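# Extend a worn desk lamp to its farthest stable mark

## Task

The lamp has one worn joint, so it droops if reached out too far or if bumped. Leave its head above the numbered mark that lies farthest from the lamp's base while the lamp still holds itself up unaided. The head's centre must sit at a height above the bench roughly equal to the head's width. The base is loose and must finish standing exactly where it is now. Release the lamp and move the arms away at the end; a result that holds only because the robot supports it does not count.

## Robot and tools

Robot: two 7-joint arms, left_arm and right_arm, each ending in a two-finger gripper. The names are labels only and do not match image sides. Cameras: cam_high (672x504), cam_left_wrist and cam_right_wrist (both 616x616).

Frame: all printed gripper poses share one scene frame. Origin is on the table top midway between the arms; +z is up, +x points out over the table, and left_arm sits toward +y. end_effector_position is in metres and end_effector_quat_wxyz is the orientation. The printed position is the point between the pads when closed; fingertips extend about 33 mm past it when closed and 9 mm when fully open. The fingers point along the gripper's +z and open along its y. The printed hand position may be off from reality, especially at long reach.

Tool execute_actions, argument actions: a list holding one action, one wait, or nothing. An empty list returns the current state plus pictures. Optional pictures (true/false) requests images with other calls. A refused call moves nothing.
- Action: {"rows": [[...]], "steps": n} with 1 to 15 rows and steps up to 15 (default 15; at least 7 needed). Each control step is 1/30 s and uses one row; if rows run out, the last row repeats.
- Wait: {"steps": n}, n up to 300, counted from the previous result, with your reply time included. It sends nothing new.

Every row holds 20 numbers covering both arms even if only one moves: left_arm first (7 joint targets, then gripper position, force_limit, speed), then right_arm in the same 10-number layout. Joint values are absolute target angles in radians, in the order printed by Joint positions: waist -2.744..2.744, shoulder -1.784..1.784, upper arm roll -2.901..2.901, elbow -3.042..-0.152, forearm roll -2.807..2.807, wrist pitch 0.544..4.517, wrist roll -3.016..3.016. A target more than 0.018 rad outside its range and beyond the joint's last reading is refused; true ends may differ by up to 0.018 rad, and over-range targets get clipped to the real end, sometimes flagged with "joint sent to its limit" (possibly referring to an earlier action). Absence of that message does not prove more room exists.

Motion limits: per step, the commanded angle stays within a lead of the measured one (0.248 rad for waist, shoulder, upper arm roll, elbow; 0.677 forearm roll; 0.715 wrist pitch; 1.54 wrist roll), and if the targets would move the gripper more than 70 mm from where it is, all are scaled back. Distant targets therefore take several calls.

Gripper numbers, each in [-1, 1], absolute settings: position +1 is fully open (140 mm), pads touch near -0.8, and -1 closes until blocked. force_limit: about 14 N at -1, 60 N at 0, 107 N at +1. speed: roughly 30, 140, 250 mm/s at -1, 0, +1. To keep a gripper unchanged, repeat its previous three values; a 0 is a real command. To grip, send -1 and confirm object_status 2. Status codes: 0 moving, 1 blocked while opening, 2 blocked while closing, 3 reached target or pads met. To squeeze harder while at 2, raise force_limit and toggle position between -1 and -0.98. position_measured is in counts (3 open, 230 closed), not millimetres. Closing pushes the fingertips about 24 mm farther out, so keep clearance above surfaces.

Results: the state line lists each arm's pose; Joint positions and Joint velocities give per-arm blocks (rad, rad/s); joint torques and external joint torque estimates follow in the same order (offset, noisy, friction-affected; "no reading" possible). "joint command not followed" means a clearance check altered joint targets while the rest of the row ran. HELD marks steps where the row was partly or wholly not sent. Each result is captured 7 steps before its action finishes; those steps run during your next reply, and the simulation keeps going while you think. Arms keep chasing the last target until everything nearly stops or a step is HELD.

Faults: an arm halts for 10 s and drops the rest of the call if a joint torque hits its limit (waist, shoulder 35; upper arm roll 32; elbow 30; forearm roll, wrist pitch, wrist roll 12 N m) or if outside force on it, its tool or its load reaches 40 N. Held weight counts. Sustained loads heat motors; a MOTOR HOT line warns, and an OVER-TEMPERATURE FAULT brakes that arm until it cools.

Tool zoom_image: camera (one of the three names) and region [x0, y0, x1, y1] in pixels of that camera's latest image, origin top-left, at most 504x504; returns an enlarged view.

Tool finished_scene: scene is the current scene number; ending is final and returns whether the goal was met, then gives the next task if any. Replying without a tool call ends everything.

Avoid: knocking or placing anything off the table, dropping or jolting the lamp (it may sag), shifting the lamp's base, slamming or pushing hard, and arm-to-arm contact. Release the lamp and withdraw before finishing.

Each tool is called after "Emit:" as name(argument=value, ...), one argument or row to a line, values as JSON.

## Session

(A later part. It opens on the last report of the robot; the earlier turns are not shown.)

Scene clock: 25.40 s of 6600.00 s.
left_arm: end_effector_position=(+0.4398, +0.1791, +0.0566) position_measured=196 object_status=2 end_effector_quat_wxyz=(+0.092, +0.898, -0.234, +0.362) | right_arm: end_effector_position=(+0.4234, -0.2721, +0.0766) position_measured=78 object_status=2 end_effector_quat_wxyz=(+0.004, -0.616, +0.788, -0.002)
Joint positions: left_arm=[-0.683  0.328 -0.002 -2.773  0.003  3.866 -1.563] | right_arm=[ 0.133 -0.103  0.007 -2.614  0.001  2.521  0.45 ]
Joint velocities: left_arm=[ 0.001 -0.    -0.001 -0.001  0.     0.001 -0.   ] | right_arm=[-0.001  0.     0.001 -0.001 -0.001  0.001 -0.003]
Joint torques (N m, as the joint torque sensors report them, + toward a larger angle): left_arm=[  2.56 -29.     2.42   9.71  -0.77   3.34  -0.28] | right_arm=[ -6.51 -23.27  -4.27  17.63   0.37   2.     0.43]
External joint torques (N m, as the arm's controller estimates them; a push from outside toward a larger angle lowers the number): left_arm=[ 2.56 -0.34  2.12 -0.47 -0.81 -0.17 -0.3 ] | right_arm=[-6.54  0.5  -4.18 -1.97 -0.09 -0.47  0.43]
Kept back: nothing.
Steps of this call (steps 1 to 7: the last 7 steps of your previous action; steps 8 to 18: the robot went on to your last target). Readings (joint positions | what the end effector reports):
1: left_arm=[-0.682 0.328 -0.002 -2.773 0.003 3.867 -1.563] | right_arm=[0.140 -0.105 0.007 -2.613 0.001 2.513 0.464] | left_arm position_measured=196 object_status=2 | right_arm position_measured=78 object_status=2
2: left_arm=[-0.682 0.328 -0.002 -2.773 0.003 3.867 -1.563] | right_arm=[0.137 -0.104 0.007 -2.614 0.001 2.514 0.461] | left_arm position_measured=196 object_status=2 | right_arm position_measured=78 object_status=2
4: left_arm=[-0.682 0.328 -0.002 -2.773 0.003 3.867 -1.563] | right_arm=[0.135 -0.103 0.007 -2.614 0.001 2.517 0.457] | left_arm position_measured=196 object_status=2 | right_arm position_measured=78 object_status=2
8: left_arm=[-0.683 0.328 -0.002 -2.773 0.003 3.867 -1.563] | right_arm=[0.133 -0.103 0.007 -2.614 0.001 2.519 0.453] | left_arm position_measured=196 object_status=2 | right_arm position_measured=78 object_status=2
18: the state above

Emit:
execute_actions(
  actions=[
    {"rows":[[-0.68,0.328,0,-2.775,0,3.865,-1.571,-1,-0.5,-0.5,0.129,-0.102,0,-2.616,0,2.52,0.455,-1,-0.5,-0.5],[-0.68,0.328,0,-2.775,0,3.865,-1.571,-1,-0.5,-0.5,0.136,-0.103,0,-2.615,0,2.521,0.452,-1,-0.5,-0.5],[-0.68,0.328,0,-2.775,0,3.865,-1.571,-1,-0.5,-0.5,0.144,-0.104,0,-2.614,0,2.521,0.452,-1,-0.5,-0.5]]},
  ],
)

Emit:
execute_actions(
  actions=[
    {"rows":[[-0.68,0.328,0,-2.775,0,3.865,-1.571,-1,-0.5,-0.5,0.144,-0.104,0,-2.614,0,2.521,0.452,1,-0.5,-1]]},
  ],
)

Emit:
execute_actions(
  actions=[
    {"rows":[[-0.684,0.328,0,-2.775,0,3.865,-1.565,0.3,-0.5,-0.8,0.144,-0.104,0,-2.614,0,2.521,0.452,1,-0.5,-1]]},
  ],
)

Emit:
execute_actions(
  actions=[
    {"steps":30},
  ],
  pictures=true,
)

Emit:
execute_actions(
  actions=[
    {"rows":[[-0.684,0.22,0,-2.98,0,3.94,-1.571,0.3,-0.5,-0.8,0.144,-0.13,0,-2.6,0,2.41,0.452,1,-0.5,-1],[-0.684,0.22,0,-2.98,0,3.94,-1.571,0.3,-0.5,-0.8,0.144,-0.16,0,-2.59,0,2.36,0.452,1,-0.5,-1],[-0.684,0.22,0,-2.98,0,3.94,-1.571,0.3,-0.5,-0.8,0.144,-0.19,0,-2.58,0,2.31,0.452,1,-0.5,-1],[-0.684,0.22,0,-2.98,0,3.94,-1.571,0.3,-0.5,-0.8,0.144,-0.22,0,-2.565,0,2.26,0.452,1,-0.5,-1],[-0.684,0.22,0,-2.98,0,3.94,-1.571,0.3,-0.5,-0.8,0.144,-0.25,0,-2.55,0,2.21,0.452,1,-0.5,-1],[-0.684,0.22,0,-2.98,0,3.94,-1.571,0.3,-0.5,-0.8,0.144,-0.28,0,-2.53,0,2.17,0.452,1,-0.5,-1],[-0.684,0.22,0,-2.98,0,3.94,-1.571,0.3,-0.5,-0.8,0.144,-0.31,0,-2.5,0,2.14,0.452,1,-0.5,-1],[-0.684,0.22,0,-2.98,0,3.94,-1.571,0.3,-0.5,-0.8,0.144,-0.34,0,-2.47,0,2.13,0.452,1,-0.5,-1]]},
  ],
)

Emit:
execute_actions(
  actions=[
    {"rows":[[0,0.1,0,-2.98,0,3.7,-1.571,0.3,-0.5,-0.8,-0.55,-0.4,0,-2.4,0,2.0,0.452,1,-0.5,-1]]},
  ],
)

Emit:
execute_actions(
  actions=[
    {"steps":60},
  ],
  pictures=true,
)

Scene clock: 26.53 s of 6600.00 s.
left_arm: end_effector_position=(+0.4395, +0.1794, +0.0561) position_measured=196 object_status=2 end_effector_quat_wxyz=(+0.092, +0.898, -0.234, +0.361) | right_arm: end_effector_position=(+0.4238, -0.2709, +0.0770) position_measured=78 object_status=2 end_effector_quat_wxyz=(+0.005, -0.617, +0.787, -0.003)
Joint positions: left_arm=[-0.683  0.328 -0.002 -2.773  0.003  3.865 -1.564] | right_arm=[ 0.141 -0.104  0.001 -2.614  0.001  2.522  0.45 ]
Joint velocities: left_arm=[ 0.     0.001 -0.     0.    -0.    -0.    -0.002] | right_arm=[ 0.006 -0.    -0.008  0.001  0.    -0.     0.001]
Joint torques (N m, as the joint torque sensors report them, + toward a larger angle): left_arm=[  1.3  -29.18   2.7    9.94  -0.78   3.5   -0.13] | right_arm=[  2.07 -25.25  -0.5   20.42   0.37   2.27   0.02]
External joint torques (N m, as the arm's controller estimates them; a push from outside toward a larger angle lowers the number): left_arm=[ 1.3  -0.51  2.42 -0.3  -0.82 -0.01 -0.15] | right_arm=[ 2.13 -1.35 -0.34  0.67 -0.1  -0.23  0.02]
Steps of this call (steps 1 to 15: the robot went on to your last target; steps 16 to 26: nothing new was sent; steps 27 to 34: the first 8 steps of this action). Readings (joint positions | what the end effector reports):
27: left_arm=[-0.683 0.328 -0.002 -2.773 0.003 3.866 -1.563] | right_arm=[0.133 -0.103 0.007 -2.614 0.001 2.521 0.450] | left_arm position_measured=196 object_status=2 | right_arm position_measured=78 object_status=2
28: left_arm=[-0.683 0.328 -0.002 -2.773 0.003 3.866 -1.563] | right_arm=[0.134 -0.103 0.006 -2.614 0.001 2.522 0.450] | left_arm position_measured=196 object_status=2 | right_arm position_measured=78 object_status=2
30: left_arm=[-0.683 0.328 -0.002 -2.773 0.003 3.865 -1.563] | right_arm=[0.138 -0.103 0.004 -2.614 0.001 2.522 0.450] | left_arm position_measured=196 object_status=2 | right_arm position_measured=78 object_status=2
34: the state above

Scene clock: 27.03 s of 6600.00 s.
left_arm: end_effector_position=(+0.4392, +0.1797, +0.0556) position_measured=196 object_status=2 end_effector_quat_wxyz=(+0.092, +0.898, -0.234, +0.361) | right_arm: end_effector_position=(+0.4237, -0.2706, +0.0770) position_measured=67 object_status=0 end_effector_quat_wxyz=(+0.005, -0.617, +0.787, -0.002)
Joint positions: left_arm=[-0.683  0.328 -0.002 -2.774  0.003  3.865 -1.564] | right_arm=[ 0.142 -0.104  0.001 -2.614  0.001  2.522  0.45 ]
Joint velocities: left_arm=[-0.    -0.001  0.001 -0.     0.    -0.001  0.   ] | right_arm=[-0.     0.002  0.001 -0.    -0.002 -0.001 -0.001]
Joint torques (N m, as the joint torque sensors report them, + toward a larger angle): left_arm=[  1.91 -29.04   1.89  10.37  -0.86   3.51  -0.21] | right_arm=[  1.39 -24.97  -0.3   20.21   0.4    2.29  -0.03]
External joint torques (N m, as the arm's controller estimates them; a push from outside toward a larger angle lowers the number): left_arm=[ 1.95 -0.33  1.63  0.14 -0.91  0.   -0.23] | right_arm=[ 1.39 -1.2  -0.21  0.56 -0.07 -0.19 -0.03]
Steps of this call (steps 1 to 7: the last 7 steps of your previous action; steps 8 to 15: the first 8 steps of this action). Readings (joint positions | what the end effector reports):
8: left_arm=[-0.683 0.328 -0.002 -2.773 0.003 3.865 -1.564] | right_arm=[0.141 -0.104 0.001 -2.614 0.001 2.522 0.450] | left_arm position_measured=196 object_status=2 | right_arm position_measured=78 object_status=0
9: left_arm=[-0.683 0.328 -0.002 -2.774 0.003 3.865 -1.564] | right_arm=[0.141 -0.104 0.001 -2.614 0.001 2.522 0.450] | left_arm position_measured=196 object_status=2 | right_arm position_measured=78 object_status=0
11: left_arm=[-0.683 0.328 -0.002 -2.774 0.003 3.865 -1.564] | right_arm=[0.142 -0.104 0.001 -2.614 0.001 2.522 0.450] | left_arm position_measured=196 object_status=2 | right_arm position_measured=73 object_status=0
15: the state above

Scene clock: 27.53 s of 6600.00 s.
left_arm: end_effector_position=(+0.4392, +0.1797, +0.0556) position_measured=177 object_status=0 end_effector_quat_wxyz=(+0.092, +0.898, -0.234, +0.361) | right_arm: end_effector_position=(+0.4237, -0.2706, +0.0770) position_measured=43 object_status=0 end_effector_quat_wxyz=(+0.005, -0.617, +0.787, -0.002)
Joint positions: left_arm=[-0.683  0.328 -0.002 -2.774  0.003  3.865 -1.564] | right_arm=[ 0.142 -0.104  0.001 -2.614  0.001  2.522  0.45 ]
Joint velocities: left_arm=[-0.001  0.001 -0.001 -0.001  0.     0.001 -0.001] | right_arm=[-0.    -0.002  0.001 -0.001 -0.001  0.     0.001]
Joint torques (N m, as the joint torque sensors report them, + toward a larger angle): left_arm=[ -0.22 -28.52   2.55   9.86  -0.7    3.56   0.15] | right_arm=[  1.43 -25.38  -0.42  20.07   0.36   2.3    0.01]
External joint torques (N m, as the arm's controller estimates them; a push from outside toward a larger angle lowers the number): left_arm=[-0.24  0.12  2.24 -0.32 -0.73  0.05  0.13] | right_arm=[ 1.43 -1.39 -0.32  0.3  -0.11 -0.21  0.01]
Steps of this call (steps 1 to 7: the last 7 steps of your previous action; steps 8 to 15: the first 8 steps of this action). Readings (joint positions | what the end effector reports):
8: left_arm=[-0.683 0.328 -0.002 -2.774 0.003 3.865 -1.564] | right_arm=[0.142 -0.104 0.001 -2.614 0.001 2.522 0.450] | left_arm position_measured=196 object_status=0 | right_arm position_measured=54 object_status=0
9: left_arm=[-0.683 0.328 -0.002 -2.774 0.003 3.865 -1.564] | right_arm=[0.142 -0.104 0.001 -2.614 0.001 2.522 0.450] | left_arm position_measured=196 object_status=0 | right_arm position_measured=52 object_status=0
11: left_arm=[-0.683 0.328 -0.002 -2.774 0.003 3.865 -1.564] | right_arm=[0.142 -0.104 0.001 -2.614 0.001 2.522 0.450] | left_arm position_measured=188 object_status=0 | right_arm position_measured=49 object_status=0
15: the state above

Scene clock: 28.53 s of 6600.00 s.
left_arm: end_effector_position=(+0.4391, +0.1797, +0.0555) position_measured=92 object_status=0 end_effector_quat_wxyz=(+0.092, +0.898, -0.234, +0.361) | right_arm: end_effector_position=(+0.4236, -0.2706, +0.0770) position_measured=3 object_status=3 end_effector_quat_wxyz=(+0.005, -0.617, +0.787, -0.002)
Joint positions: left_arm=[-0.683  0.328 -0.002 -2.774  0.003  3.865 -1.564] | right_arm=[ 0.142 -0.104  0.001 -2.614  0.001  2.522  0.45 ]
Joint velocities: left_arm=[ 0.001 -0.     0.    -0.001 -0.001 -0.    -0.001] | right_arm=[ 0.001 -0.001 -0.001 -0.001 -0.001  0.     0.   ]
Joint torques (N m, as the joint torque sensors report them, + toward a larger angle): left_arm=[ -1.23 -28.71   2.31  10.57  -0.67   3.52   0.08] | right_arm=[  1.56 -25.14  -0.39  20.31   0.33   2.28  -0.02]
External joint torques (N m, as the arm's controller estimates them; a push from outside toward a larger angle lowers the number): left_arm=[-1.27 -0.01  1.98  0.35 -0.7   0.02  0.06] | right_arm=[ 1.53 -1.28 -0.33  0.63 -0.13 -0.22 -0.02]
Kept back: nothing.
Steps of this call (steps 1 to 7: the last 7 steps of your previous action; steps 8 to 15: the robot went on to your last target; steps 16 to 30: nothing new was sent). Readings (joint positions | what the end effector reports):
1: left_arm=[-0.683 0.328 -0.002 -2.774 0.003 3.865 -1.564] | right_arm=[0.142 -0.104 0.001 -2.614 0.001 2.522 0.450] | left_arm position_measured=174 object_status=0 | right_arm position_measured=41 object_status=0
2: left_arm=[-0.683 0.328 -0.002 -2.774 0.003 3.865 -1.564] | right_arm=[0.142 -0.104 0.001 -2.614 0.001 2.522 0.450] | left_arm position_measured=171 object_status=0 | right_arm position_measured=39 object_status=0
4: left_arm=[-0.683 0.328 -0.002 -2.774 0.003 3.865 -1.564] | right_arm=[0.142 -0.104 0.001 -2.614 0.001 2.522 0.450] | left_arm position_measured=166 object_status=0 | right_arm position_measured=36 object_status=0
8: left_arm=[-0.683 0.328 -0.002 -2.774 0.003 3.865 -1.564] | right_arm=[0.142 -0.104 0.001 -2.614 0.001 2.522 0.450] | left_arm position_measured=154 object_status=0 | right_arm position_measured=30 object_status=0
30: the state above
All arms were judged still, so your last target was given up. Only a new action makes them travel on or press farther. Fingers that are still opening or closing keep moving.

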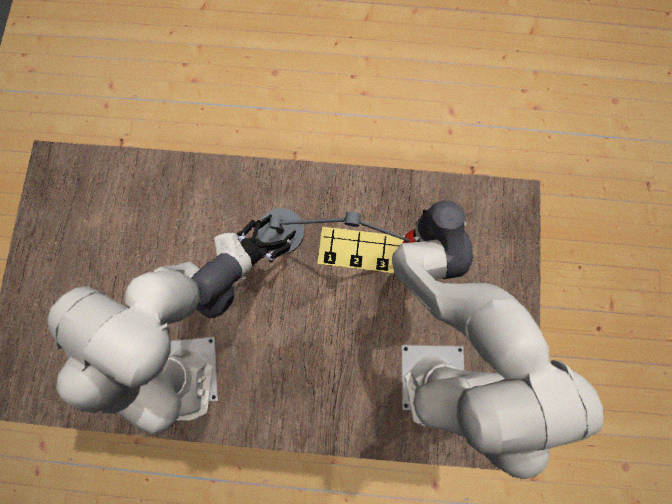

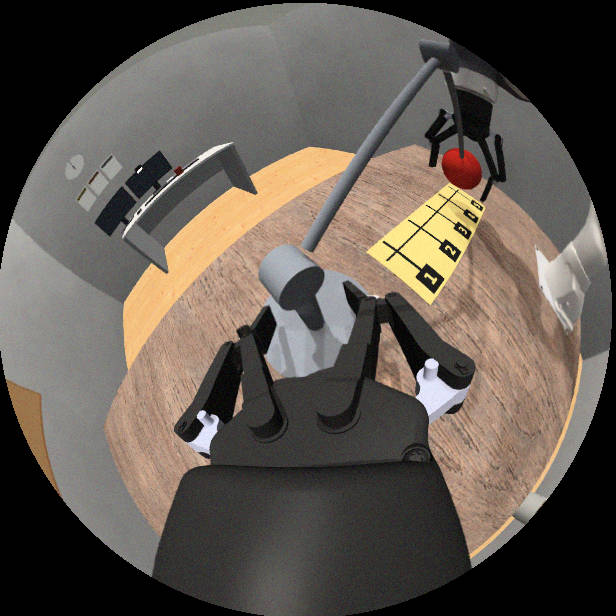

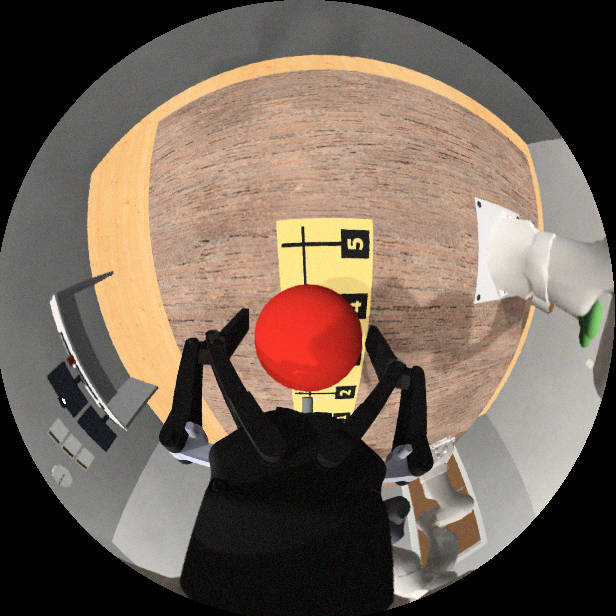

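Scene clock: 28.80 s of 6600.00 s.
left_arm: end_effector_position=(+0.3744, +0.2150, +0.0529) position_measured=91 object_status=3 end_effector_quat_wxyz=(+0.087, +0.906, -0.235, +0.342) | right_arm: end_effector_position=(+0.4265, -0.2699, +0.1621) position_measured=3 object_status=3 end_effector_quat_wxyz=(+0.006, -0.617, +0.787, -0.003)
Joint positions: left_arm=[-0.683  0.227 -0.002 -2.974  0.002  3.921 -1.566] | right_arm=[ 0.142 -0.268  0.001 -2.527  0.001  2.273  0.45 ]
Joint velocities: left_arm=[ 0.001 -0.057  0.    -0.077 -0.001  0.094 -0.005] | right_arm=[ 0.001 -0.877  0.001  0.702  0.001 -0.849 -0.   ]
Joint torques (N m, as the joint torque sensors report them, + toward a larger angle): left_arm=[ -0.2  -24.69   1.03   9.15  -0.68   4.09   0.  ] | right_arm=[  1.46 -21.76  -0.64  22.81   0.52   1.93   0.03]
External joint torques (N m, as the arm's controller estimates them; a push from outside toward a larger angle lowers the number): left_arm=[-0.18 -1.31  0.84  0.   -0.65  0.58 -0.02] | right_arm=[ 1.44 -1.75 -0.41  1.77 -0.13 -0.61  0.03]
Steps of this call (steps 1 to 8: the first 8 steps of this action). Readings (joint positions | what the end effector reports):
1: left_arm=[-0.683 0.304 -0.002 -2.814 0.003 3.876 -1.565] | right_arm=[0.142 -0.107 0.001 -2.612 0.001 2.504 0.450] | left_arm position_measured=91 object_status=0 | right_arm position_measured=3 object_status=3
2: left_arm=[-0.683 0.273 -0.002 -2.870 0.003 3.887 -1.565] | right_arm=[0.142 -0.117 0.001 -2.609 0.001 2.479 0.450] | left_arm position_measured=91 object_status=0 | right_arm position_measured=3 object_status=3
4: left_arm=[-0.683 0.243 -0.002 -2.938 0.002 3.903 -1.566] | right_arm=[0.142 -0.156 0.001 -2.595 0.001 2.415 0.450] | left_arm position_measured=91 object_status=0 | right_arm position_measured=3 object_status=3
8: the state above

Scene clock: 29.30 s of 6600.00 s.
left_arm: end_effector_position=(+0.4311, +0.3667, +0.0685) position_measured=91 object_status=3 end_effector_quat_wxyz=(+0.029, +0.936, -0.082, +0.342) | right_arm: end_effector_position=(+0.4357, -0.4232, +0.2490) position_measured=3 object_status=3 end_effector_quat_wxyz=(+0.019, -0.470, +0.882, -0.015)
Joint positions: left_arm=[-0.347  0.127 -0.004 -2.978  0.005  3.805 -1.567] | right_arm=[-0.213 -0.389  0.006 -2.412  0.001  2.072  0.45 ]
Joint velocities: left_arm=[ 1.244 -0.155  0.083  0.001 -0.027 -0.305  0.   ] | right_arm=[-1.386 -0.084 -0.11   0.098 -0.001 -0.225 -0.001]
Joint torques (N m, as the joint torque sensors report them, + toward a larger angle): left_arm=[ -3.22 -21.94  -2.     9.77   0.29   2.74   0.06] | right_arm=[  3.83 -18.32   3.67  23.38   0.64   1.75  -0.03]
External joint torques (N m, as the arm's controller estimates them; a push from outside toward a larger angle lowers the number): left_arm=[ 1.45 -1.16  1.25  1.17 -0.27 -0.63  0.05] | right_arm=[-1.5  -1.42 -0.01  1.59 -0.04 -0.4  -0.03]
Steps of this call (steps 1 to 7: the last 7 steps of your previous action; steps 8 to 15: the first 8 steps of this action). Readings (joint positions | what the end effector reports):
8: left_arm=[-0.652 0.210 -0.012 -2.980 0.007 3.911 -1.567] | right_arm=[0.112 -0.346 0.014 -2.463 0.001 2.152 0.450] | left_arm position_measured=91 object_status=3 | right_arm position_measured=3 object_status=3
9: left_arm=[-0.610 0.191 -0.011 -2.980 0.007 3.890 -1.567] | right_arm=[0.071 -0.353 0.016 -2.454 0.001 2.136 0.450] | left_arm position_measured=91 object_status=3 | right_arm position_measured=3 object_status=3
11: left_arm=[-0.523 0.160 -0.008 -2.979 0.006 3.856 -1.567] | right_arm=[-0.020 -0.369 0.013 -2.435 0.001 2.110 0.450] | left_arm position_measured=91 object_status=3 | right_arm position_measured=3 object_status=3
15: the state above

Scene clock: 31.30 s of 6600.00 s.
left_arm: end_effector_position=(+0.4159, +0.5378, +0.0530) position_measured=91 object_status=3 end_effector_quat_wxyz=(-0.029, +0.948, +0.087, +0.305) | right_arm: end_effector_position=(+0.3747, -0.5575, +0.2516) position_measured=3 object_status=3 end_effector_quat_wxyz=(+0.000, -0.314, +0.950, +0.001)
Joint positions: left_arm=[-0.002  0.102  0.002 -2.979 -0.     3.703 -1.568] | right_arm=[-0.548 -0.399 -0.001 -2.402  0.001  2.002  0.45 ]
Joint velocities: left_arm=[-0.001  0.001 -0.    -0.001  0.001  0.    -0.   ] | right_arm=[-0.    -0.001 -0.001 -0.    -0.     0.     0.001]
Joint torques (N m, as the joint torque sensors report them, + toward a larger angle): left_arm=[  1.8  -22.97  -0.55  11.59   0.07   3.     0.01] | right_arm=[ -0.92 -19.78   0.56  25.82   0.57   2.13   0.  ]
External joint torques (N m, as the arm's controller estimates them; a push from outside toward a larger angle lowers the number): left_arm=[ 1.84 -1.11 -0.62  1.    0.   -0.46 -0.01] | right_arm=[-0.82 -1.89  1.01  1.7  -0.14 -0.34  0.  ]
Kept back: nothing.
Steps of this call (steps 1 to 7: the last 7 steps of your previous action; steps 8 to 30: the robot went on to your last target; steps 31 to 60: nothing new was sent). Readings (joint positions | what the end effector reports):
1: left_arm=[-0.303 0.122 -0.004 -2.978 0.004 3.795 -1.567] | right_arm=[-0.263 -0.391 0.005 -2.410 0.001 2.065 0.450] | left_arm position_measured=91 object_status=3 | right_arm position_measured=3 object_status=3
2: left_arm=[-0.258 0.119 -0.003 -2.978 0.004 3.786 -1.567] | right_arm=[-0.313 -0.393 0.004 -2.408 0.001 2.058 0.450] | left_arm position_measured=91 object_status=3 | right_arm position_measured=3 object_status=3
4: left_arm=[-0.168 0.113 -0.002 -2.978 0.003 3.769 -1.567] | right_arm=[-0.413 -0.395 0.002 -2.405 0.001 2.045 0.450] | left_arm position_measured=91 object_status=3 | right_arm position_measured=3 object_status=3
8: left_arm=[-0.032 0.104 0.004 -2.978 -0.000 3.734 -1.567] | right_arm=[-0.531 -0.398 -0.010 -2.402 0.001 2.022 0.450] | left_arm position_measured=91 object_status=3 | right_arm position_measured=3 object_status=3
60: the state above
All arms were judged still, so your last target was given up. Only a new action makes them travel on or press farther. Fingers that are still opening or closing keep moving.

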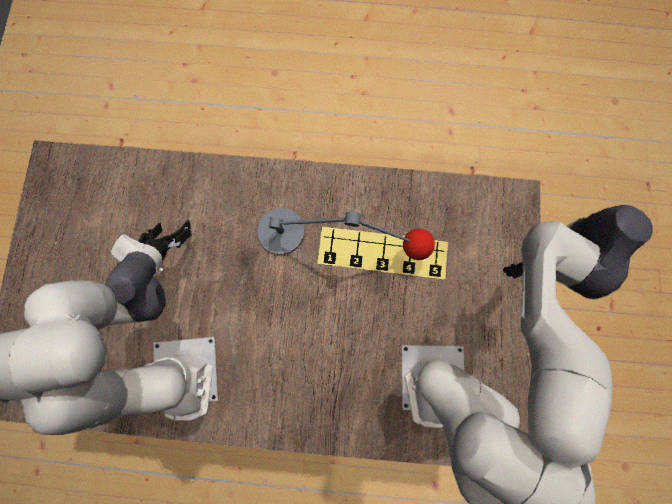

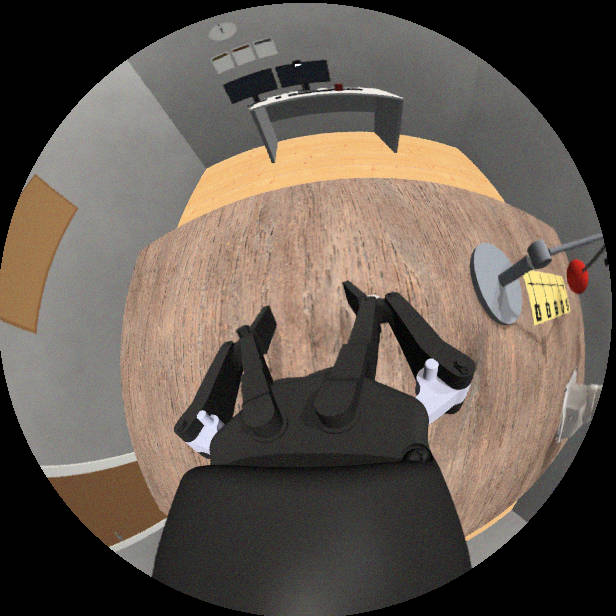

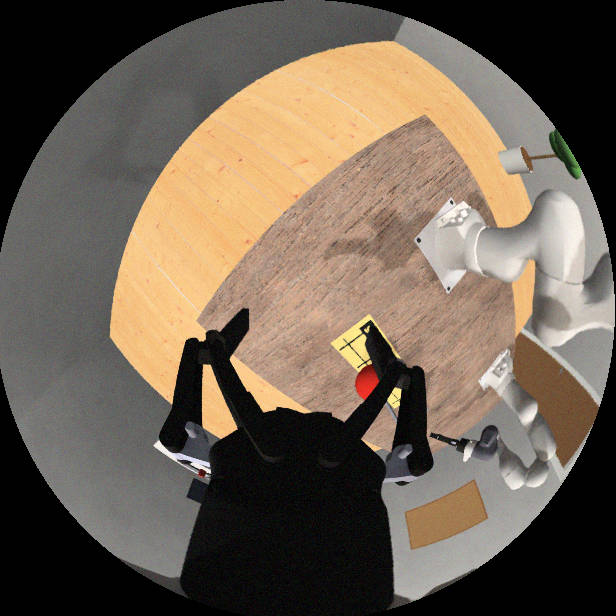

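Emit:
execute_actions(
  actions=[
    {"rows":[[-0.684,0.14,0,-2.98,0,3.85,-1.571,0.3,-0.5,-0.8,0.146,-0.34,0,-2.47,0,2.13,0.452,1,-0.5,-1]]},
  ],
)

Emit:
execute_actions(
  actions=[
    {"steps":22},
  ],
)

Emit:
execute_actions(
  actions=[
    {"rows":[[-0.684,0.328,0,-2.775,0,3.865,-1.571,0.3,-0.5,-0.8,0.146,-0.32,0,-2.49,0,2.23,0.452,1,-0.5,-1],[-0.684,0.328,0,-2.775,0,3.865,-1.571,0.3,-0.5,-0.8,0.146,-0.3,0,-2.51,0,2.28,0.452,1,-0.5,-1],[-0.684,0.328,0,-2.775,0,3.865,-1.571,0.3,-0.5,-0.8,0.146,-0.28,0,-2.525,0,2.32,0.452,1,-0.5,-1],[-0.684,0.328,0,-2.775,0,3.865,-1.571,0.3,-0.5,-0.8,0.146,-0.26,0,-2.54,0,2.36,0.452,1,-0.5,-1],[-0.684,0.328,0,-2.775,0,3.865,-1.571,0.3,-0.5,-0.8,0.146,-0.24,0,-2.552,0,2.39,0.452,1,-0.5,-1],[-0.684,0.328,0,-2.775,0,3.865,-1.571,0.3,-0.5,-0.8,0.146,-0.22,0,-2.564,0,2.42,0.452,1,-0.5,-1],[-0.684,0.328,0,-2.775,0,3.865,-1.571,0.3,-0.5,-0.8,0.146,-0.2,0,-2.575,0,2.45,0.452,1,-0.5,-1],[-0.684,0.328,0,-2.775,0,3.865,-1.571,0.3,-0.5,-0.8,0.146,-0.18,0,-2.585,0,2.48,0.452,1,-0.5,-1],[-0.684,0.328,0,-2.775,0,3.865,-1.571,0.3,-0.5,-0.8,0.146,-0.16,0,-2.594,0,2.51,0.452,1,-0.5,-1],[-0.684,0.328,0,-2.775,0,3.865,-1.571,0.3,-0.5,-0.8,0.146,-0.14,0,-2.602,0,2.53,0.452,1,-0.5,-1],[-0.684,0.328,0,-2.775,0,3.865,-1.571,0.3,-0.5,-0.8,0.146,-0.12,0,-2.609,0,2.53,0.452,1,-0.5,-1],[-0.684,0.328,0,-2.775,0,3.865,-1.571,-1,-0.5,-0.5,0.146,-0.104,0,-2.614,0,2.523,0.452,1,-0.5,-1]]},
  ],
)

Emit:
execute_actions(
  actions=[
    {"rows":[[-0.684,0.328,0,-2.775,0,3.865,-1.571,-1,-0.5,-0.5,0.146,-0.104,0,-2.614,0,2.523,0.452,-1,-0.5,-0.6]]},
  ],
)

Emit:
execute_actions(
  actions=[
    {"steps":20},
  ],
)

Emit:
execute_actions(
  actions=[
    {"rows":[[-0.684,0.328,0,-2.775,0,3.865,-1.571,-1,-0.5,-0.5,0.133,-0.107,0,-2.618,0,2.52,0.44,-1,-0.5,-0.6],[-0.684,0.328,0,-2.775,0,3.865,-1.571,-1,-0.5,-0.5,0.121,-0.111,0,-2.622,0,2.52,0.43,-1,-0.5,-0.6],[-0.684,0.328,0,-2.775,0,3.865,-1.571,-1,-0.5,-0.5,0.108,-0.114,0,-2.626,0,2.52,0.42,-1,-0.5,-0.6],[-0.684,0.328,0,-2.775,0,3.865,-1.571,-1,-0.5,-0.5,0.095,-0.118,0,-2.63,0,2.52,0.41,-1,-0.5,-0.6],[-0.684,0.328,0,-2.775,0,3.865,-1.571,-1,-0.5,-0.5,0.083,-0.121,0,-2.634,0,2.52,0.4,-1,-0.5,-0.6],[-0.684,0.328,0,-2.775,0,3.865,-1.571,-1,-0.5,-0.5,0.07,-0.125,0,-2.638,0,2.52,0.39,-1,-0.5,-0.6],[-0.684,0.328,0,-2.775,0,3.865,-1.571,-1,-0.5,-0.5,0.057,-0.128,0,-2.642,0,2.52,0.38,-1,-0.5,-0.6],[-0.684,0.328,0,-2.775,0,3.865,-1.571,-1,-0.5,-0.5,0.045,-0.132,0,-2.646,0,2.52,0.37,-1,-0.5,-0.6],[-0.684,0.328,0,-2.775,0,3.865,-1.571,-1,-0.5,-0.5,0.032,-0.135,0,-2.65,0,2.52,0.36,-1,-0.5,-0.6],[-0.684,0.328,0,-2.775,0,3.865,-1.571,-1,-0.5,-0.5,0.019,-0.139,0,-2.654,0,2.52,0.35,-1,-0.5,-0.6],[-0.684,0.328,0,-2.775,0,3.865,-1.571,-1,-0.5,-0.5,0.007,-0.142,0,-2.658,0,2.52,0.34,-1,-0.5,-0.6],[-0.684,0.328,0,-2.775,0,3.865,-1.571,-1,-0.5,-0.5,-0.006,-0.146,0,-2.662,0,2.52,0.33,-1,-0.5,-0.6],[-0.684,0.328,0,-2.775,0,3.865,-1.571,-1,-0.5,-0.5,-0.019,-0.149,0,-2.666,0,2.52,0.32,-1,-0.5,-0.6],[-0.684,0.328,0,-2.775,0,3.865,-1.571,-1,-0.5,-0.5,-0.031,-0.153,0,-2.67,0,2.52,0.31,-1,-0.5,-0.6],[-0.684,0.328,0,-2.775,0,3.865,-1.571,-1,-0.5,-0.5,-0.044,-0.156,0,-2.673,0,2.52,0.3,-1,-0.5,-0.6]]},
  ],
)

Emit:
execute_actions(
  actions=[
    {"steps":22},
  ],
)

Scene clock: 33.30 s of 6600.00 s.
left_arm: end_effector_position=(+0.4275, +0.3786, +0.0609) position_measured=91 object_status=3 end_effector_quat_wxyz=(+0.023, +0.941, -0.070, +0.330) | right_arm: end_effector_position=(+0.4164, -0.4123, +0.2114) position_measured=3 object_status=3 end_effector_quat_wxyz=(-0.011, -0.478, +0.878, +0.010)
Joint positions: left_arm=[-0.338  0.13   0.005 -2.979 -0.003  3.783 -1.568] | right_arm=[-0.184 -0.347 -0.006 -2.456  0.     2.079  0.45 ]
Joint velocities: left_arm=[-1.254  0.043 -0.084  0.     0.024  0.195  0.001] | right_arm=[ 1.431  0.097  0.117 -0.091  0.     0.176  0.001]
Joint torques (N m, as the joint torque sensors report them, + toward a larger angle): left_arm=[  4.63 -20.39   3.33  10.83  -0.3    3.81   0.01] | right_arm=[ -2.82 -22.56  -4.34  23.85   0.73   2.69  -0.01]
External joint torques (N m, as the arm's controller estimates them; a push from outside toward a larger angle lowers the number): left_arm=[ 0.01  2.24 -0.15  1.79  0.22  0.39 -0.01] | right_arm=[ 2.51 -0.09 -0.1  -0.76  0.07  0.32 -0.02]
Steps of this call (steps 1 to 52: nothing new was sent; steps 53 to 60: the first 8 steps of this action). Readings (joint positions | what the end effector reports):
53: left_arm=[-0.032 0.106 0.012 -2.979 -0.005 3.716 -1.568] | right_arm=[-0.517 -0.396 -0.014 -2.408 0.000 2.016 0.450] | left_arm position_measured=91 object_status=3 | right_arm position_measured=3 object_status=3
54: left_arm=[-0.074 0.111 0.012 -2.979 -0.005 3.729 -1.568] | right_arm=[-0.475 -0.389 -0.017 -2.417 0.000 2.028 0.450] | left_arm position_measured=91 object_status=3 | right_arm position_measured=3 object_status=3
56: left_arm=[-0.161 0.120 0.009 -2.979 -0.004 3.751 -1.568] | right_arm=[-0.383 -0.370 -0.013 -2.435 0.000 2.049 0.450] | left_arm position_measured=91 object_status=3 | right_arm position_measured=3 object_status=3
60: the state above

Scene clock: 34.03 s of 6600.00 s.
left_arm: end_effector_position=(+0.3814, +0.2119, +0.0740) position_measured=91 object_status=3 end_effector_quat_wxyz=(+0.088, +0.905, -0.233, +0.346) | right_arm: end_effector_position=(+0.4192, -0.2705, +0.2070) position_measured=3 object_status=3 end_effector_quat_wxyz=(-0.000, -0.618, +0.786, -0.000)
Joint positions: left_arm=[-0.682  0.138 -0.003 -2.979  0.001  3.846 -1.568] | right_arm=[ 0.144 -0.34   0.002 -2.468  0.     2.127  0.45 ]
Joint velocities: left_arm=[-0.001  0.     0.001  0.001  0.     0.008  0.001] | right_arm=[0.001 0.    0.001 0.001 0.001 0.004 0.   ]
Joint torques (N m, as the joint torque sensors report them, + toward a larger angle): left_arm=[ -0.9  -21.55   2.86   9.85  -0.18   3.92   0.09] | right_arm=[  1.43 -20.35  -1.3   22.67   0.68   2.75   0.03]
External joint torques (N m, as the arm's controller estimates them; a push from outside toward a larger angle lowers the number): left_arm=[-0.9   0.83  2.73 -0.09 -0.21  0.42  0.07] | right_arm=[ 1.4  -1.02 -1.03 -0.89  0.01  0.28  0.03]
Kept back: nothing.
Steps of this call (steps 1 to 7: the last 7 steps of your previous action; steps 8 to 22: the robot went on to your last target). Readings (joint positions | what the end effector reports):
1: left_arm=[-0.383 0.131 0.004 -2.979 -0.003 3.790 -1.568] | right_arm=[-0.133 -0.345 -0.005 -2.458 0.000 2.085 0.450] | left_arm position_measured=91 object_status=3 | right_arm position_measured=3 object_status=3
2: left_arm=[-0.428 0.132 0.003 -2.979 -0.003 3.795 -1.568] | right_arm=[-0.081 -0.343 -0.004 -2.460 0.000 2.090 0.450] | left_arm position_measured=91 object_status=3 | right_arm position_measured=3 object_status=3
4: left_arm=[-0.518 0.134 0.002 -2.979 -0.002 3.806 -1.568] | right_arm=[0.022 -0.341 -0.002 -2.463 0.000 2.100 0.450] | left_arm position_measured=91 object_status=3 | right_arm position_measured=3 object_status=3
8: left_arm=[-0.652 0.137 -0.004 -2.979 0.001 3.828 -1.568] | right_arm=[0.130 -0.340 0.010 -2.467 0.000 2.116 0.450] | left_arm position_measured=91 object_status=3 | right_arm position_measured=3 object_status=3
22: the state above

Scene clock: 34.30 s of 6600.00 s.
left_arm: end_effector_position=(+0.4362, +0.1825, +0.0545) position_measured=91 object_status=3 end_effector_quat_wxyz=(+0.091, +0.900, -0.231, +0.357) | right_arm: end_effector_position=(+0.4249, -0.2693, +0.1362) position_measured=3 object_status=3 end_effector_quat_wxyz=(+0.004, -0.618, +0.786, -0.002)
Joint positions: left_arm=[-0.683  0.321 -0.002 -2.783  0.     3.858 -1.568] | right_arm=[ 0.144 -0.224  0.001 -2.557  0.     2.341  0.45 ]
Joint velocities: left_arm=[-0.001  0.08   0.     0.087 -0.     0.022 -0.   ] | right_arm=[-0.     0.63  -0.001 -0.356  0.001  0.815  0.001]
Joint torques (N m, as the joint torque sensors report them, + toward a larger angle): left_arm=[ -0.31 -28.27   2.17  11.01   0.     4.09  -0.01] | right_arm=[  1.69 -26.91  -1.24  24.     0.56   3.14   0.03]
External joint torques (N m, as the arm's controller estimates them; a push from outside toward a larger angle lowers the number): left_arm=[-0.35  1.09  1.82  1.29  0.    0.52 -0.03] | right_arm=[ 1.74 -0.26 -1.   -0.4  -0.01  0.45  0.03]
Steps of this call (steps 1 to 8: the first 8 steps of this action). Readings (joint positions | what the end effector reports):
1: left_arm=[-0.682 0.177 -0.002 -2.938 0.000 3.850 -1.568] | right_arm=[0.144 -0.339 0.002 -2.472 0.000 2.144 0.450] | left_arm position_measured=91 object_status=3 | right_arm position_measured=3 object_status=3
2: left_arm=[-0.682 0.230 -0.002 -2.880 0.000 3.852 -1.568] | right_arm=[0.144 -0.333 0.002 -2.479 0.000 2.168 0.450] | left_arm position_measured=91 object_status=3 | right_arm position_measured=3 object_status=3
4: left_arm=[-0.683 0.289 -0.002 -2.816 0.000 3.855 -1.568] | right_arm=[0.144 -0.306 0.002 -2.503 0.000 2.225 0.450] | left_arm position_measured=91 object_status=3 | right_arm position_measured=3 object_status=3
8: the state above

Scene clock: 34.80 s of 6600.00 s.
left_arm: end_effector_position=(+0.4386, +0.1812, +0.0552) position_measured=141 object_status=0 end_effector_quat_wxyz=(+0.091, +0.900, -0.231, +0.359) | right_arm: end_effector_position=(+0.4203, -0.2702, +0.0760) position_measured=30 object_status=0 end_effector_quat_wxyz=(+0.000, -0.618, +0.786, -0.000)
Joint positions: left_arm=[-0.683  0.326 -0.002 -2.776  0.     3.862 -1.568] | right_arm=[ 0.144 -0.103  0.001 -2.614  0.     2.511  0.45 ]
Joint velocities: left_arm=[ 0.     0.001 -0.001  0.001 -0.001  0.003 -0.   ] | right_arm=[ 0.001  0.001 -0.001 -0.    -0.001  0.059 -0.   ]
Joint torques (N m, as the joint torque sensors report them, + toward a larger angle): left_arm=[  0.02 -25.99   2.06  12.08  -0.03   3.96  -0.13] | right_arm=[  1.17 -25.72  -1.    19.47   0.48   2.68   0.03]
External joint torques (N m, as the arm's controller estimates them; a push from outside toward a larger angle lowers the number): left_arm=[ 0.03  2.56  1.77  1.9  -0.06  0.46 -0.15] | right_arm=[ 1.16 -2.01 -0.91 -0.06  0.02  0.25  0.03]
Steps of this call (steps 1 to 7: the last 7 steps of your previous action; steps 8 to 15: the first 8 steps of this action). Readings (joint positions | what the end effector reports):
8: left_arm=[-0.683 0.326 -0.002 -2.777 0.000 3.861 -1.568] | right_arm=[0.144 -0.104 0.001 -2.613 0.000 2.482 0.450] | left_arm position_measured=109 object_status=0 | right_arm position_measured=3 object_status=0
9: left_arm=[-0.683 0.326 -0.002 -2.777 0.000 3.861 -1.568] | right_arm=[0.144 -0.103 0.001 -2.614 0.000 2.489 0.450] | left_arm position_measured=113 object_status=0 | right_arm position_measured=6 object_status=0
11: left_arm=[-0.683 0.326 -0.002 -2.777 0.000 3.862 -1.568] | right_arm=[0.144 -0.103 0.001 -2.614 0.000 2.499 0.450] | left_arm position_measured=122 object_status=0 | right_arm position_measured=14 object_status=0
15: the state above

Scene clock: 35.47 s of 6600.00 s.
left_arm: end_effector_position=(+0.4384, +0.1804, +0.0554) position_measured=196 object_status=2 end_effector_quat_wxyz=(+0.092, +0.899, -0.231, +0.360) | right_arm: end_effector_position=(+0.4231, -0.2696, +0.0768) position_measured=78 object_status=2 end_effector_quat_wxyz=(+0.004, -0.618, +0.786, -0.002)
Joint positions: left_arm=[-0.684  0.326 -0.002 -2.776  0.001  3.863 -1.568] | right_arm=[ 0.144 -0.103  0.001 -2.614  0.     2.52   0.45 ]
Joint velocities: left_arm=[-0.001  0.001 -0.001 -0.     0.    -0.    -0.001] | right_arm=[ 0.     0.    -0.    -0.    -0.     0.001 -0.   ]
Joint torques (N m, as the joint torque sensors report them, + toward a larger angle): left_arm=[  0.1  -26.55   1.75  11.17  -0.22   3.76  -0.05] | right_arm=[  1.4  -25.57  -0.67  19.89   0.46   2.88   0.02]
External joint torques (N m, as the arm's controller estimates them; a push from outside toward a larger angle lowers the number): left_arm=[ 0.15  2.07  1.5   0.94 -0.26  0.25 -0.07] | right_arm=[ 1.41 -1.63 -0.57  0.13  0.    0.38  0.02]
Kept back: nothing.
Steps of this call (steps 1 to 7: the last 7 steps of your previous action; steps 8 to 15: the robot went on to your last target; steps 16 to 20: nothing new was sent). Readings (joint positions | what the end effector reports):
1: left_arm=[-0.683 0.326 -0.002 -2.776 0.000 3.862 -1.568] | right_arm=[0.144 -0.103 0.001 -2.614 0.000 2.513 0.450] | left_arm position_measured=145 object_status=0 | right_arm position_measured=34 object_status=0
2: left_arm=[-0.683 0.326 -0.002 -2.776 0.000 3.862 -1.568] | right_arm=[0.144 -0.103 0.001 -2.614 0.000 2.515 0.450] | left_arm position_measured=150 object_status=0 | right_arm position_measured=38 object_status=0
4: left_arm=[-0.683 0.326 -0.002 -2.776 0.000 3.862 -1.568] | right_arm=[0.144 -0.103 0.001 -2.614 0.000 2.517 0.450] | left_arm position_measured=159 object_status=0 | right_arm position_measured=46 object_status=0
8: left_arm=[-0.683 0.326 -0.002 -2.776 0.000 3.862 -1.568] | right_arm=[0.144 -0.103 0.001 -2.614 0.000 2.519 0.450] | left_arm position_measured=178 object_status=0 | right_arm position_measured=62 object_status=0
20: the state above
All arms were judged still, so your last target was given up. Only a new action makes them travel on or press farther. Fingers that are still opening or closing keep moving.

Scene clock: 35.73 s of 6600.00 s.
left_arm: end_effector_position=(+0.4392, +0.1795, +0.0563) position_measured=196 object_status=2 end_effector_quat_wxyz=(+0.092, +0.898, -0.233, +0.361) | right_arm: end_effector_position=(+0.4200, -0.2931, +0.0773) position_measured=78 object_status=2 end_effector_quat_wxyz=(+0.004, -0.614, +0.790, -0.003)
Joint positions: left_arm=[-0.685  0.326 -0.002 -2.774  0.001  3.863 -1.566] | right_arm=[ 0.084 -0.124  0.009 -2.635  0.     2.52   0.409]
Joint velocities: left_arm=[-0.     0.001 -0.001  0.015  0.001  0.002  0.01 ] | right_arm=[-0.331 -0.098 -0.    -0.119  0.     0.    -0.257]
Joint torques (N m, as the joint torque sensors report them, + toward a larger angle): left_arm=[  0.55 -27.41   2.28   9.22  -0.02   3.64  -0.13] | right_arm=[ -7.71 -24.49  -6.25  19.46   0.57   2.39   1.68]
External joint torques (N m, as the arm's controller estimates them; a push from outside toward a larger angle lowers the number): left_arm=[ 0.56  1.21  1.96 -0.89 -0.05  0.14 -0.15] | right_arm=[-9.11 -1.58 -6.53 -1.01  0.08 -0.13  1.6 ]
Steps of this call (steps 1 to 8: the first 8 steps of this action). Readings (joint positions | what the end effector reports):
1: left_arm=[-0.684 0.326 -0.002 -2.776 0.001 3.863 -1.568] | right_arm=[0.143 -0.104 0.002 -2.614 0.000 2.520 0.449] | left_arm position_measured=196 object_status=2 | right_arm position_measured=78 object_status=2
2: left_arm=[-0.684 0.326 -0.002 -2.776 0.001 3.863 -1.568] | right_arm=[0.140 -0.105 0.003 -2.615 0.000 2.520 0.448] | left_arm position_measured=196 object_status=2 | right_arm position_measured=78 object_status=2
4: left_arm=[-0.684 0.326 -0.002 -2.776 0.001 3.863 -1.567] | right_arm=[0.126 -0.111 0.007 -2.620 0.000 2.520 0.440] | left_arm position_measured=196 object_status=2 | right_arm position_measured=78 object_status=2
8: the state above

Scene clock: 36.47 s of 6600.00 s.
left_arm: end_effector_position=(+0.4397, +0.1770, +0.0574) position_measured=196 object_status=2 end_effector_quat_wxyz=(+0.092, +0.897, -0.235, +0.362) | right_arm: end_effector_position=(+0.4158, -0.3426, +0.0789) position_measured=78 object_status=2 end_effector_quat_wxyz=(+0.005, -0.609, +0.793, -0.005)
Joint positions: left_arm=[-0.687  0.327 -0.002 -2.771  0.002  3.865 -1.563] | right_arm=[-0.032 -0.157  0.01  -2.669  0.     2.526  0.306]
Joint velocities: left_arm=[-0.001  0.001 -0.001  0.     0.001 -0.    -0.001] | right_arm=[-0.002 -0.     0.     0.     0.001  0.005 -0.006]
Joint torques (N m, as the joint torque sensors report them, + toward a larger angle): left_arm=[  2.49 -27.88   2.4    8.09  -0.46   3.59  -0.18] | right_arm=[ -7.19 -22.6   -6.59  17.52   0.47   1.5   -0.37]
External joint torques (N m, as the arm's controller estimates them; a push from outside toward a larger angle lowers the number): left_arm=[ 2.54  0.79  2.15 -2.24 -0.51  0.08 -0.2 ] | right_arm=[-7.27 -0.72 -6.48 -2.12  0.01 -1.   -0.37]
Kept back: nothing.
Steps of this call (steps 1 to 7: the last 7 steps of your previous action; steps 8 to 22: the robot went on to your last target). Readings (joint positions | what the end effector reports):
1: left_arm=[-0.685 0.326 -0.002 -2.774 0.001 3.863 -1.565] | right_arm=[0.072 -0.127 0.010 -2.640 0.000 2.520 0.400] | left_arm position_measured=196 object_status=2 | right_arm position_measured=78 object_status=2
2: left_arm=[-0.685 0.326 -0.002 -2.773 0.001 3.863 -1.565] | right_arm=[0.060 -0.131 0.010 -2.644 0.000 2.520 0.391] | left_arm position_measured=196 object_status=2 | right_arm position_measured=78 object_status=2
4: left_arm=[-0.685 0.326 -0.002 -2.773 0.001 3.864 -1.565] | right_arm=[0.035 -0.138 0.011 -2.652 0.000 2.520 0.373] | left_arm position_measured=196 object_status=2 | right_arm position_measured=78 object_status=2
8: left_arm=[-0.685 0.326 -0.002 -2.772 0.001 3.865 -1.564] | right_arm=[-0.012 -0.151 0.011 -2.666 0.000 2.521 0.336] | left_arm position_measured=196 object_status=2 | right_arm position_measured=78 object_status=2
22: the state above

Emit:
execute_actions(
  actions=[
    {"rows":[[-0.684,0.328,0,-2.775,0,3.865,-1.571,-1,-0.5,-0.5,-0.036,-0.157,0,-2.671,0,2.523,0.305,-1,-0.5,-0.6],[-0.684,0.328,0,-2.775,0,3.865,-1.571,-1,-0.5,-0.5,-0.028,-0.157,0,-2.67,0,2.526,0.308,-1,-0.5,-0.6],[-0.684,0.328,0,-2.775,0,3.865,-1.571,-1,-0.5,-0.5,-0.021,-0.157,0,-2.669,0,2.527,0.31,-1,-0.5,-0.6],[-0.684,0.328,0,-2.775,0,3.865,-1.571,-1,-0.5,-0.5,-0.015,-0.157,0,-2.669,0,2.527,0.31,-1,-0.5,-0.6]]},
  ],
)

Emit:
execute_actions(
  actions=[
    {"rows":[[-0.684,0.328,0,-2.775,0,3.865,-1.571,-1,-0.5,-0.5,-0.015,-0.157,0,-2.669,0,2.527,0.31,1,-0.5,-1]]},
  ],
)

Emit:
execute_actions(
  actions=[
    {"steps":50},
  ],
  pictures=true,
)

Scene clock: 37.13 s of 6600.00 s.
left_arm: end_effector_position=(+0.4392, +0.1776, +0.0565) position_measured=196 object_status=2 end_effector_quat_wxyz=(+0.092, +0.898, -0.235, +0.361) | right_arm: end_effector_position=(+0.4172, -0.3406, +0.0795) position_measured=78 object_status=2 end_effector_quat_wxyz=(+0.008, -0.611, +0.792, -0.005)
Joint positions: left_arm=[-0.686  0.327 -0.002 -2.772  0.002  3.864 -1.565] | right_arm=[-0.019 -0.158  0.002 -2.669  0.     2.53   0.306]
Joint velocities: left_arm=[-0.001 -0.001 -0.     0.     0.     0.001 -0.005] | right_arm=[ 0.012  0.001 -0.013  0.     0.001  0.     0.001]
Joint torques (N m, as the joint torque sensors report them, + toward a larger angle): left_arm=[  2.15 -27.79   2.98   9.6   -0.49   3.57  -0.12] | right_arm=[  2.89 -22.75  -0.3   20.25   0.48   2.03   0.13]
External joint torques (N m, as the arm's controller estimates them; a push from outside toward a larger angle lowers the number): left_arm=[ 2.19  1.02  2.71 -0.75 -0.54  0.05 -0.13] | right_arm=[ 2.9  -0.74 -0.15  0.51  0.01 -0.5   0.13]
Steps of this call (steps 1 to 12: the robot went on to your last target; steps 13 to 20: the first 8 steps of this action). Readings (joint positions | what the end effector reports):
13: left_arm=[-0.687 0.327 -0.002 -2.772 0.002 3.864 -1.563] | right_arm=[-0.031 -0.157 0.010 -2.669 0.000 2.527 0.305] | left_arm position_measured=196 object_status=2 | right_arm position_measured=78 object_status=2
14: left_arm=[-0.687 0.327 -0.002 -2.772 0.002 3.864 -1.563] | right_arm=[-0.029 -0.157 0.009 -2.669 0.000 2.528 0.305] | left_arm position_measured=196 object_status=2 | right_arm position_measured=78 object_status=2
16: left_arm=[-0.687 0.327 -0.002 -2.772 0.002 3.864 -1.563] | right_arm=[-0.024 -0.157 0.005 -2.669 0.000 2.530 0.305] | left_arm position_measured=196 object_status=2 | right_arm position_measured=78 object_status=2
20: the state above

Scene clock: 37.63 s of 6600.00 s.
left_arm: end_effector_position=(+0.4385, +0.1781, +0.0554) position_measured=196 object_status=2 end_effector_quat_wxyz=(+0.092, +0.898, -0.234, +0.360) | right_arm: end_effector_position=(+0.4168, -0.3400, +0.0794) position_measured=67 object_status=0 end_effector_quat_wxyz=(+0.007, -0.611, +0.792, -0.005)
Joint positions: left_arm=[-0.686  0.328 -0.002 -2.773  0.002  3.863 -1.565] | right_arm=[-0.017 -0.157  0.001 -2.669  0.     2.529  0.306]
Joint velocities: left_arm=[-0.001  0.001 -0.001 -0.001 -0.     0.    -0.001] | right_arm=[ 0.     0.001  0.001 -0.     0.001 -0.002 -0.001]
Joint torques (N m, as the joint torque sensors report them, + toward a larger angle): left_arm=[  2.07 -29.22   2.06   9.93  -0.45   3.73  -0.16] | right_arm=[  1.47 -22.87  -0.25  20.09   0.47   2.15   0.1 ]
External joint torques (N m, as the arm's controller estimates them; a push from outside toward a larger angle lowers the number): left_arm=[ 2.12 -0.61  1.8  -0.23 -0.49  0.23 -0.18] | right_arm=[ 1.43 -0.95 -0.13  0.45  0.   -0.35  0.1 ]
Steps of this call (steps 1 to 7: the last 7 steps of your previous action; steps 8 to 15: the first 8 steps of this action). Readings (joint positions | what the end effector reports):
8: left_arm=[-0.686 0.327 -0.002 -2.772 0.002 3.864 -1.565] | right_arm=[-0.019 -0.158 0.001 -2.669 0.000 2.530 0.306] | left_arm position_measured=196 object_status=2 | right_arm position_measured=78 object_status=0
9: left_arm=[-0.686 0.328 -0.002 -2.772 0.002 3.863 -1.565] | right_arm=[-0.018 -0.158 0.001 -2.669 0.000 2.530 0.306] | left_arm position_measured=196 object_status=2 | right_arm position_measured=78 object_status=0
11: left_arm=[-0.686 0.328 -0.002 -2.773 0.002 3.863 -1.565] | right_arm=[-0.017 -0.157 0.001 -2.669 0.000 2.530 0.306] | left_arm position_measured=196 object_status=2 | right_arm position_measured=73 object_status=0
15: the state above

Scene clock: 39.30 s of 6600.00 s.
left_arm: end_effector_position=(+0.4385, +0.1781, +0.0554) position_measured=196 object_status=2 end_effector_quat_wxyz=(+0.092, +0.898, -0.234, +0.360) | right_arm: end_effector_position=(+0.4166, -0.3399, +0.0793) position_measured=3 object_status=3 end_effector_quat_wxyz=(+0.007, -0.611, +0.791, -0.005)
Joint positions: left_arm=[-0.686  0.328 -0.002 -2.773  0.002  3.863 -1.565] | right_arm=[-0.017 -0.157  0.001 -2.669  0.     2.529  0.306]
Joint velocities: left_arm=[ 0.001 -0.001  0.001  0.    -0.     0.     0.   ] | right_arm=[ 0.001 -0.    -0.    -0.    -0.     0.    -0.   ]
Joint torques (N m, as the joint torque sensors report them, + toward a larger angle): left_arm=[  1.92 -28.57   2.17   9.68  -0.3    3.59  -0.07] | right_arm=[  1.35 -22.91  -0.28  20.33   0.5    2.25   0.09]
External joint torques (N m, as the arm's controller estimates them; a push from outside toward a larger angle lowers the number): left_arm=[ 1.97  0.21  1.92 -0.61 -0.35  0.07 -0.09] | right_arm=[ 1.29 -0.84 -0.19  0.54  0.04 -0.28  0.09]
Kept back: nothing.
Steps of this call (steps 1 to 7: the last 7 steps of your previous action; steps 8 to 15: the robot went on to your last target; steps 16 to 50: nothing new was sent). Readings (joint positions | what the end effector reports):
1: left_arm=[-0.686 0.328 -0.002 -2.773 0.002 3.863 -1.565] | right_arm=[-0.017 -0.157 0.001 -2.669 0.000 2.529 0.306] | left_arm position_measured=196 object_status=2 | right_arm position_measured=65 object_status=0
2: left_arm=[-0.686 0.328 -0.002 -2.773 0.002 3.863 -1.565] | right_arm=[-0.017 -0.157 0.001 -2.669 0.000 2.529 0.306] | left_arm position_measured=196 object_status=2 | right_arm position_measured=64 object_status=0
4: left_arm=[-0.686 0.328 -0.002 -2.773 0.002 3.863 -1.565] | right_arm=[-0.017 -0.157 0.001 -2.669 0.000 2.529 0.306] | left_arm position_measured=196 object_status=2 | right_arm position_measured=60 object_status=0
8: left_arm=[-0.686 0.328 -0.002 -2.773 0.002 3.863 -1.565] | right_arm=[-0.017 -0.157 0.001 -2.669 0.000 2.529 0.306] | left_arm position_measured=196 object_status=2 | right_arm position_measured=54 object_status=0
50: the state above
All arms were judged still, so your last target was given up. Only a new action makes them travel on or press farther. Fingers that are still opening or closing keep moving.

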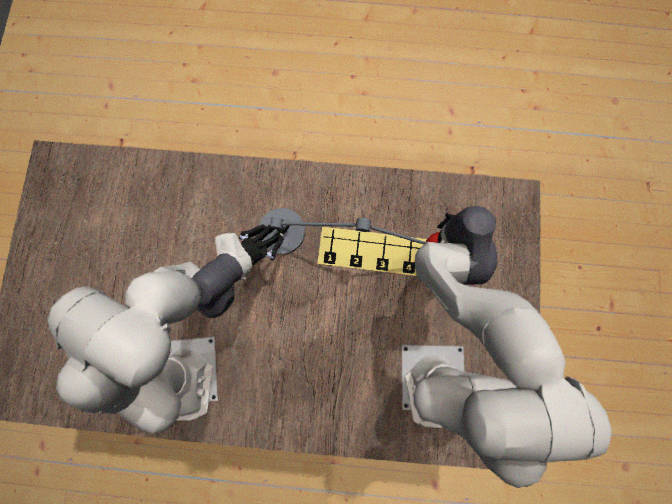

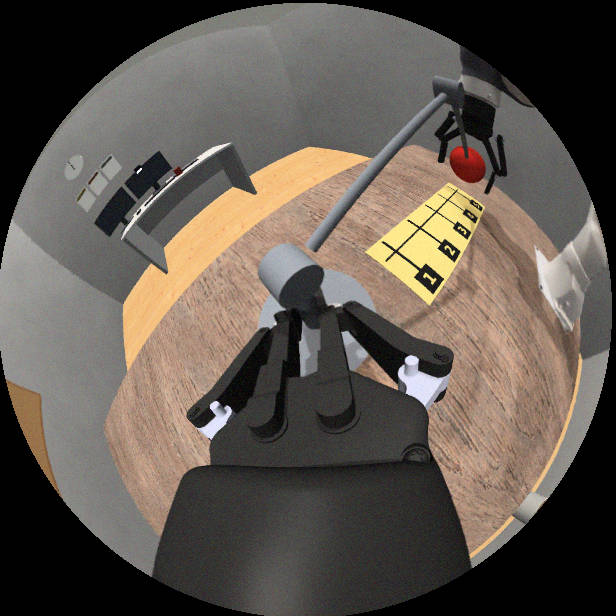

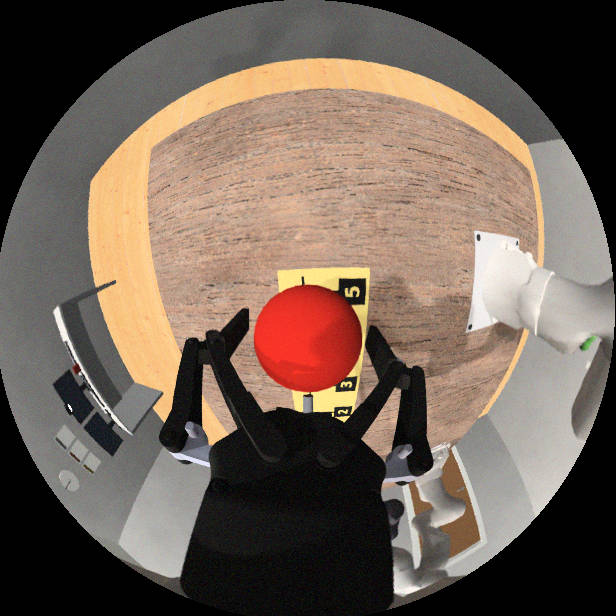

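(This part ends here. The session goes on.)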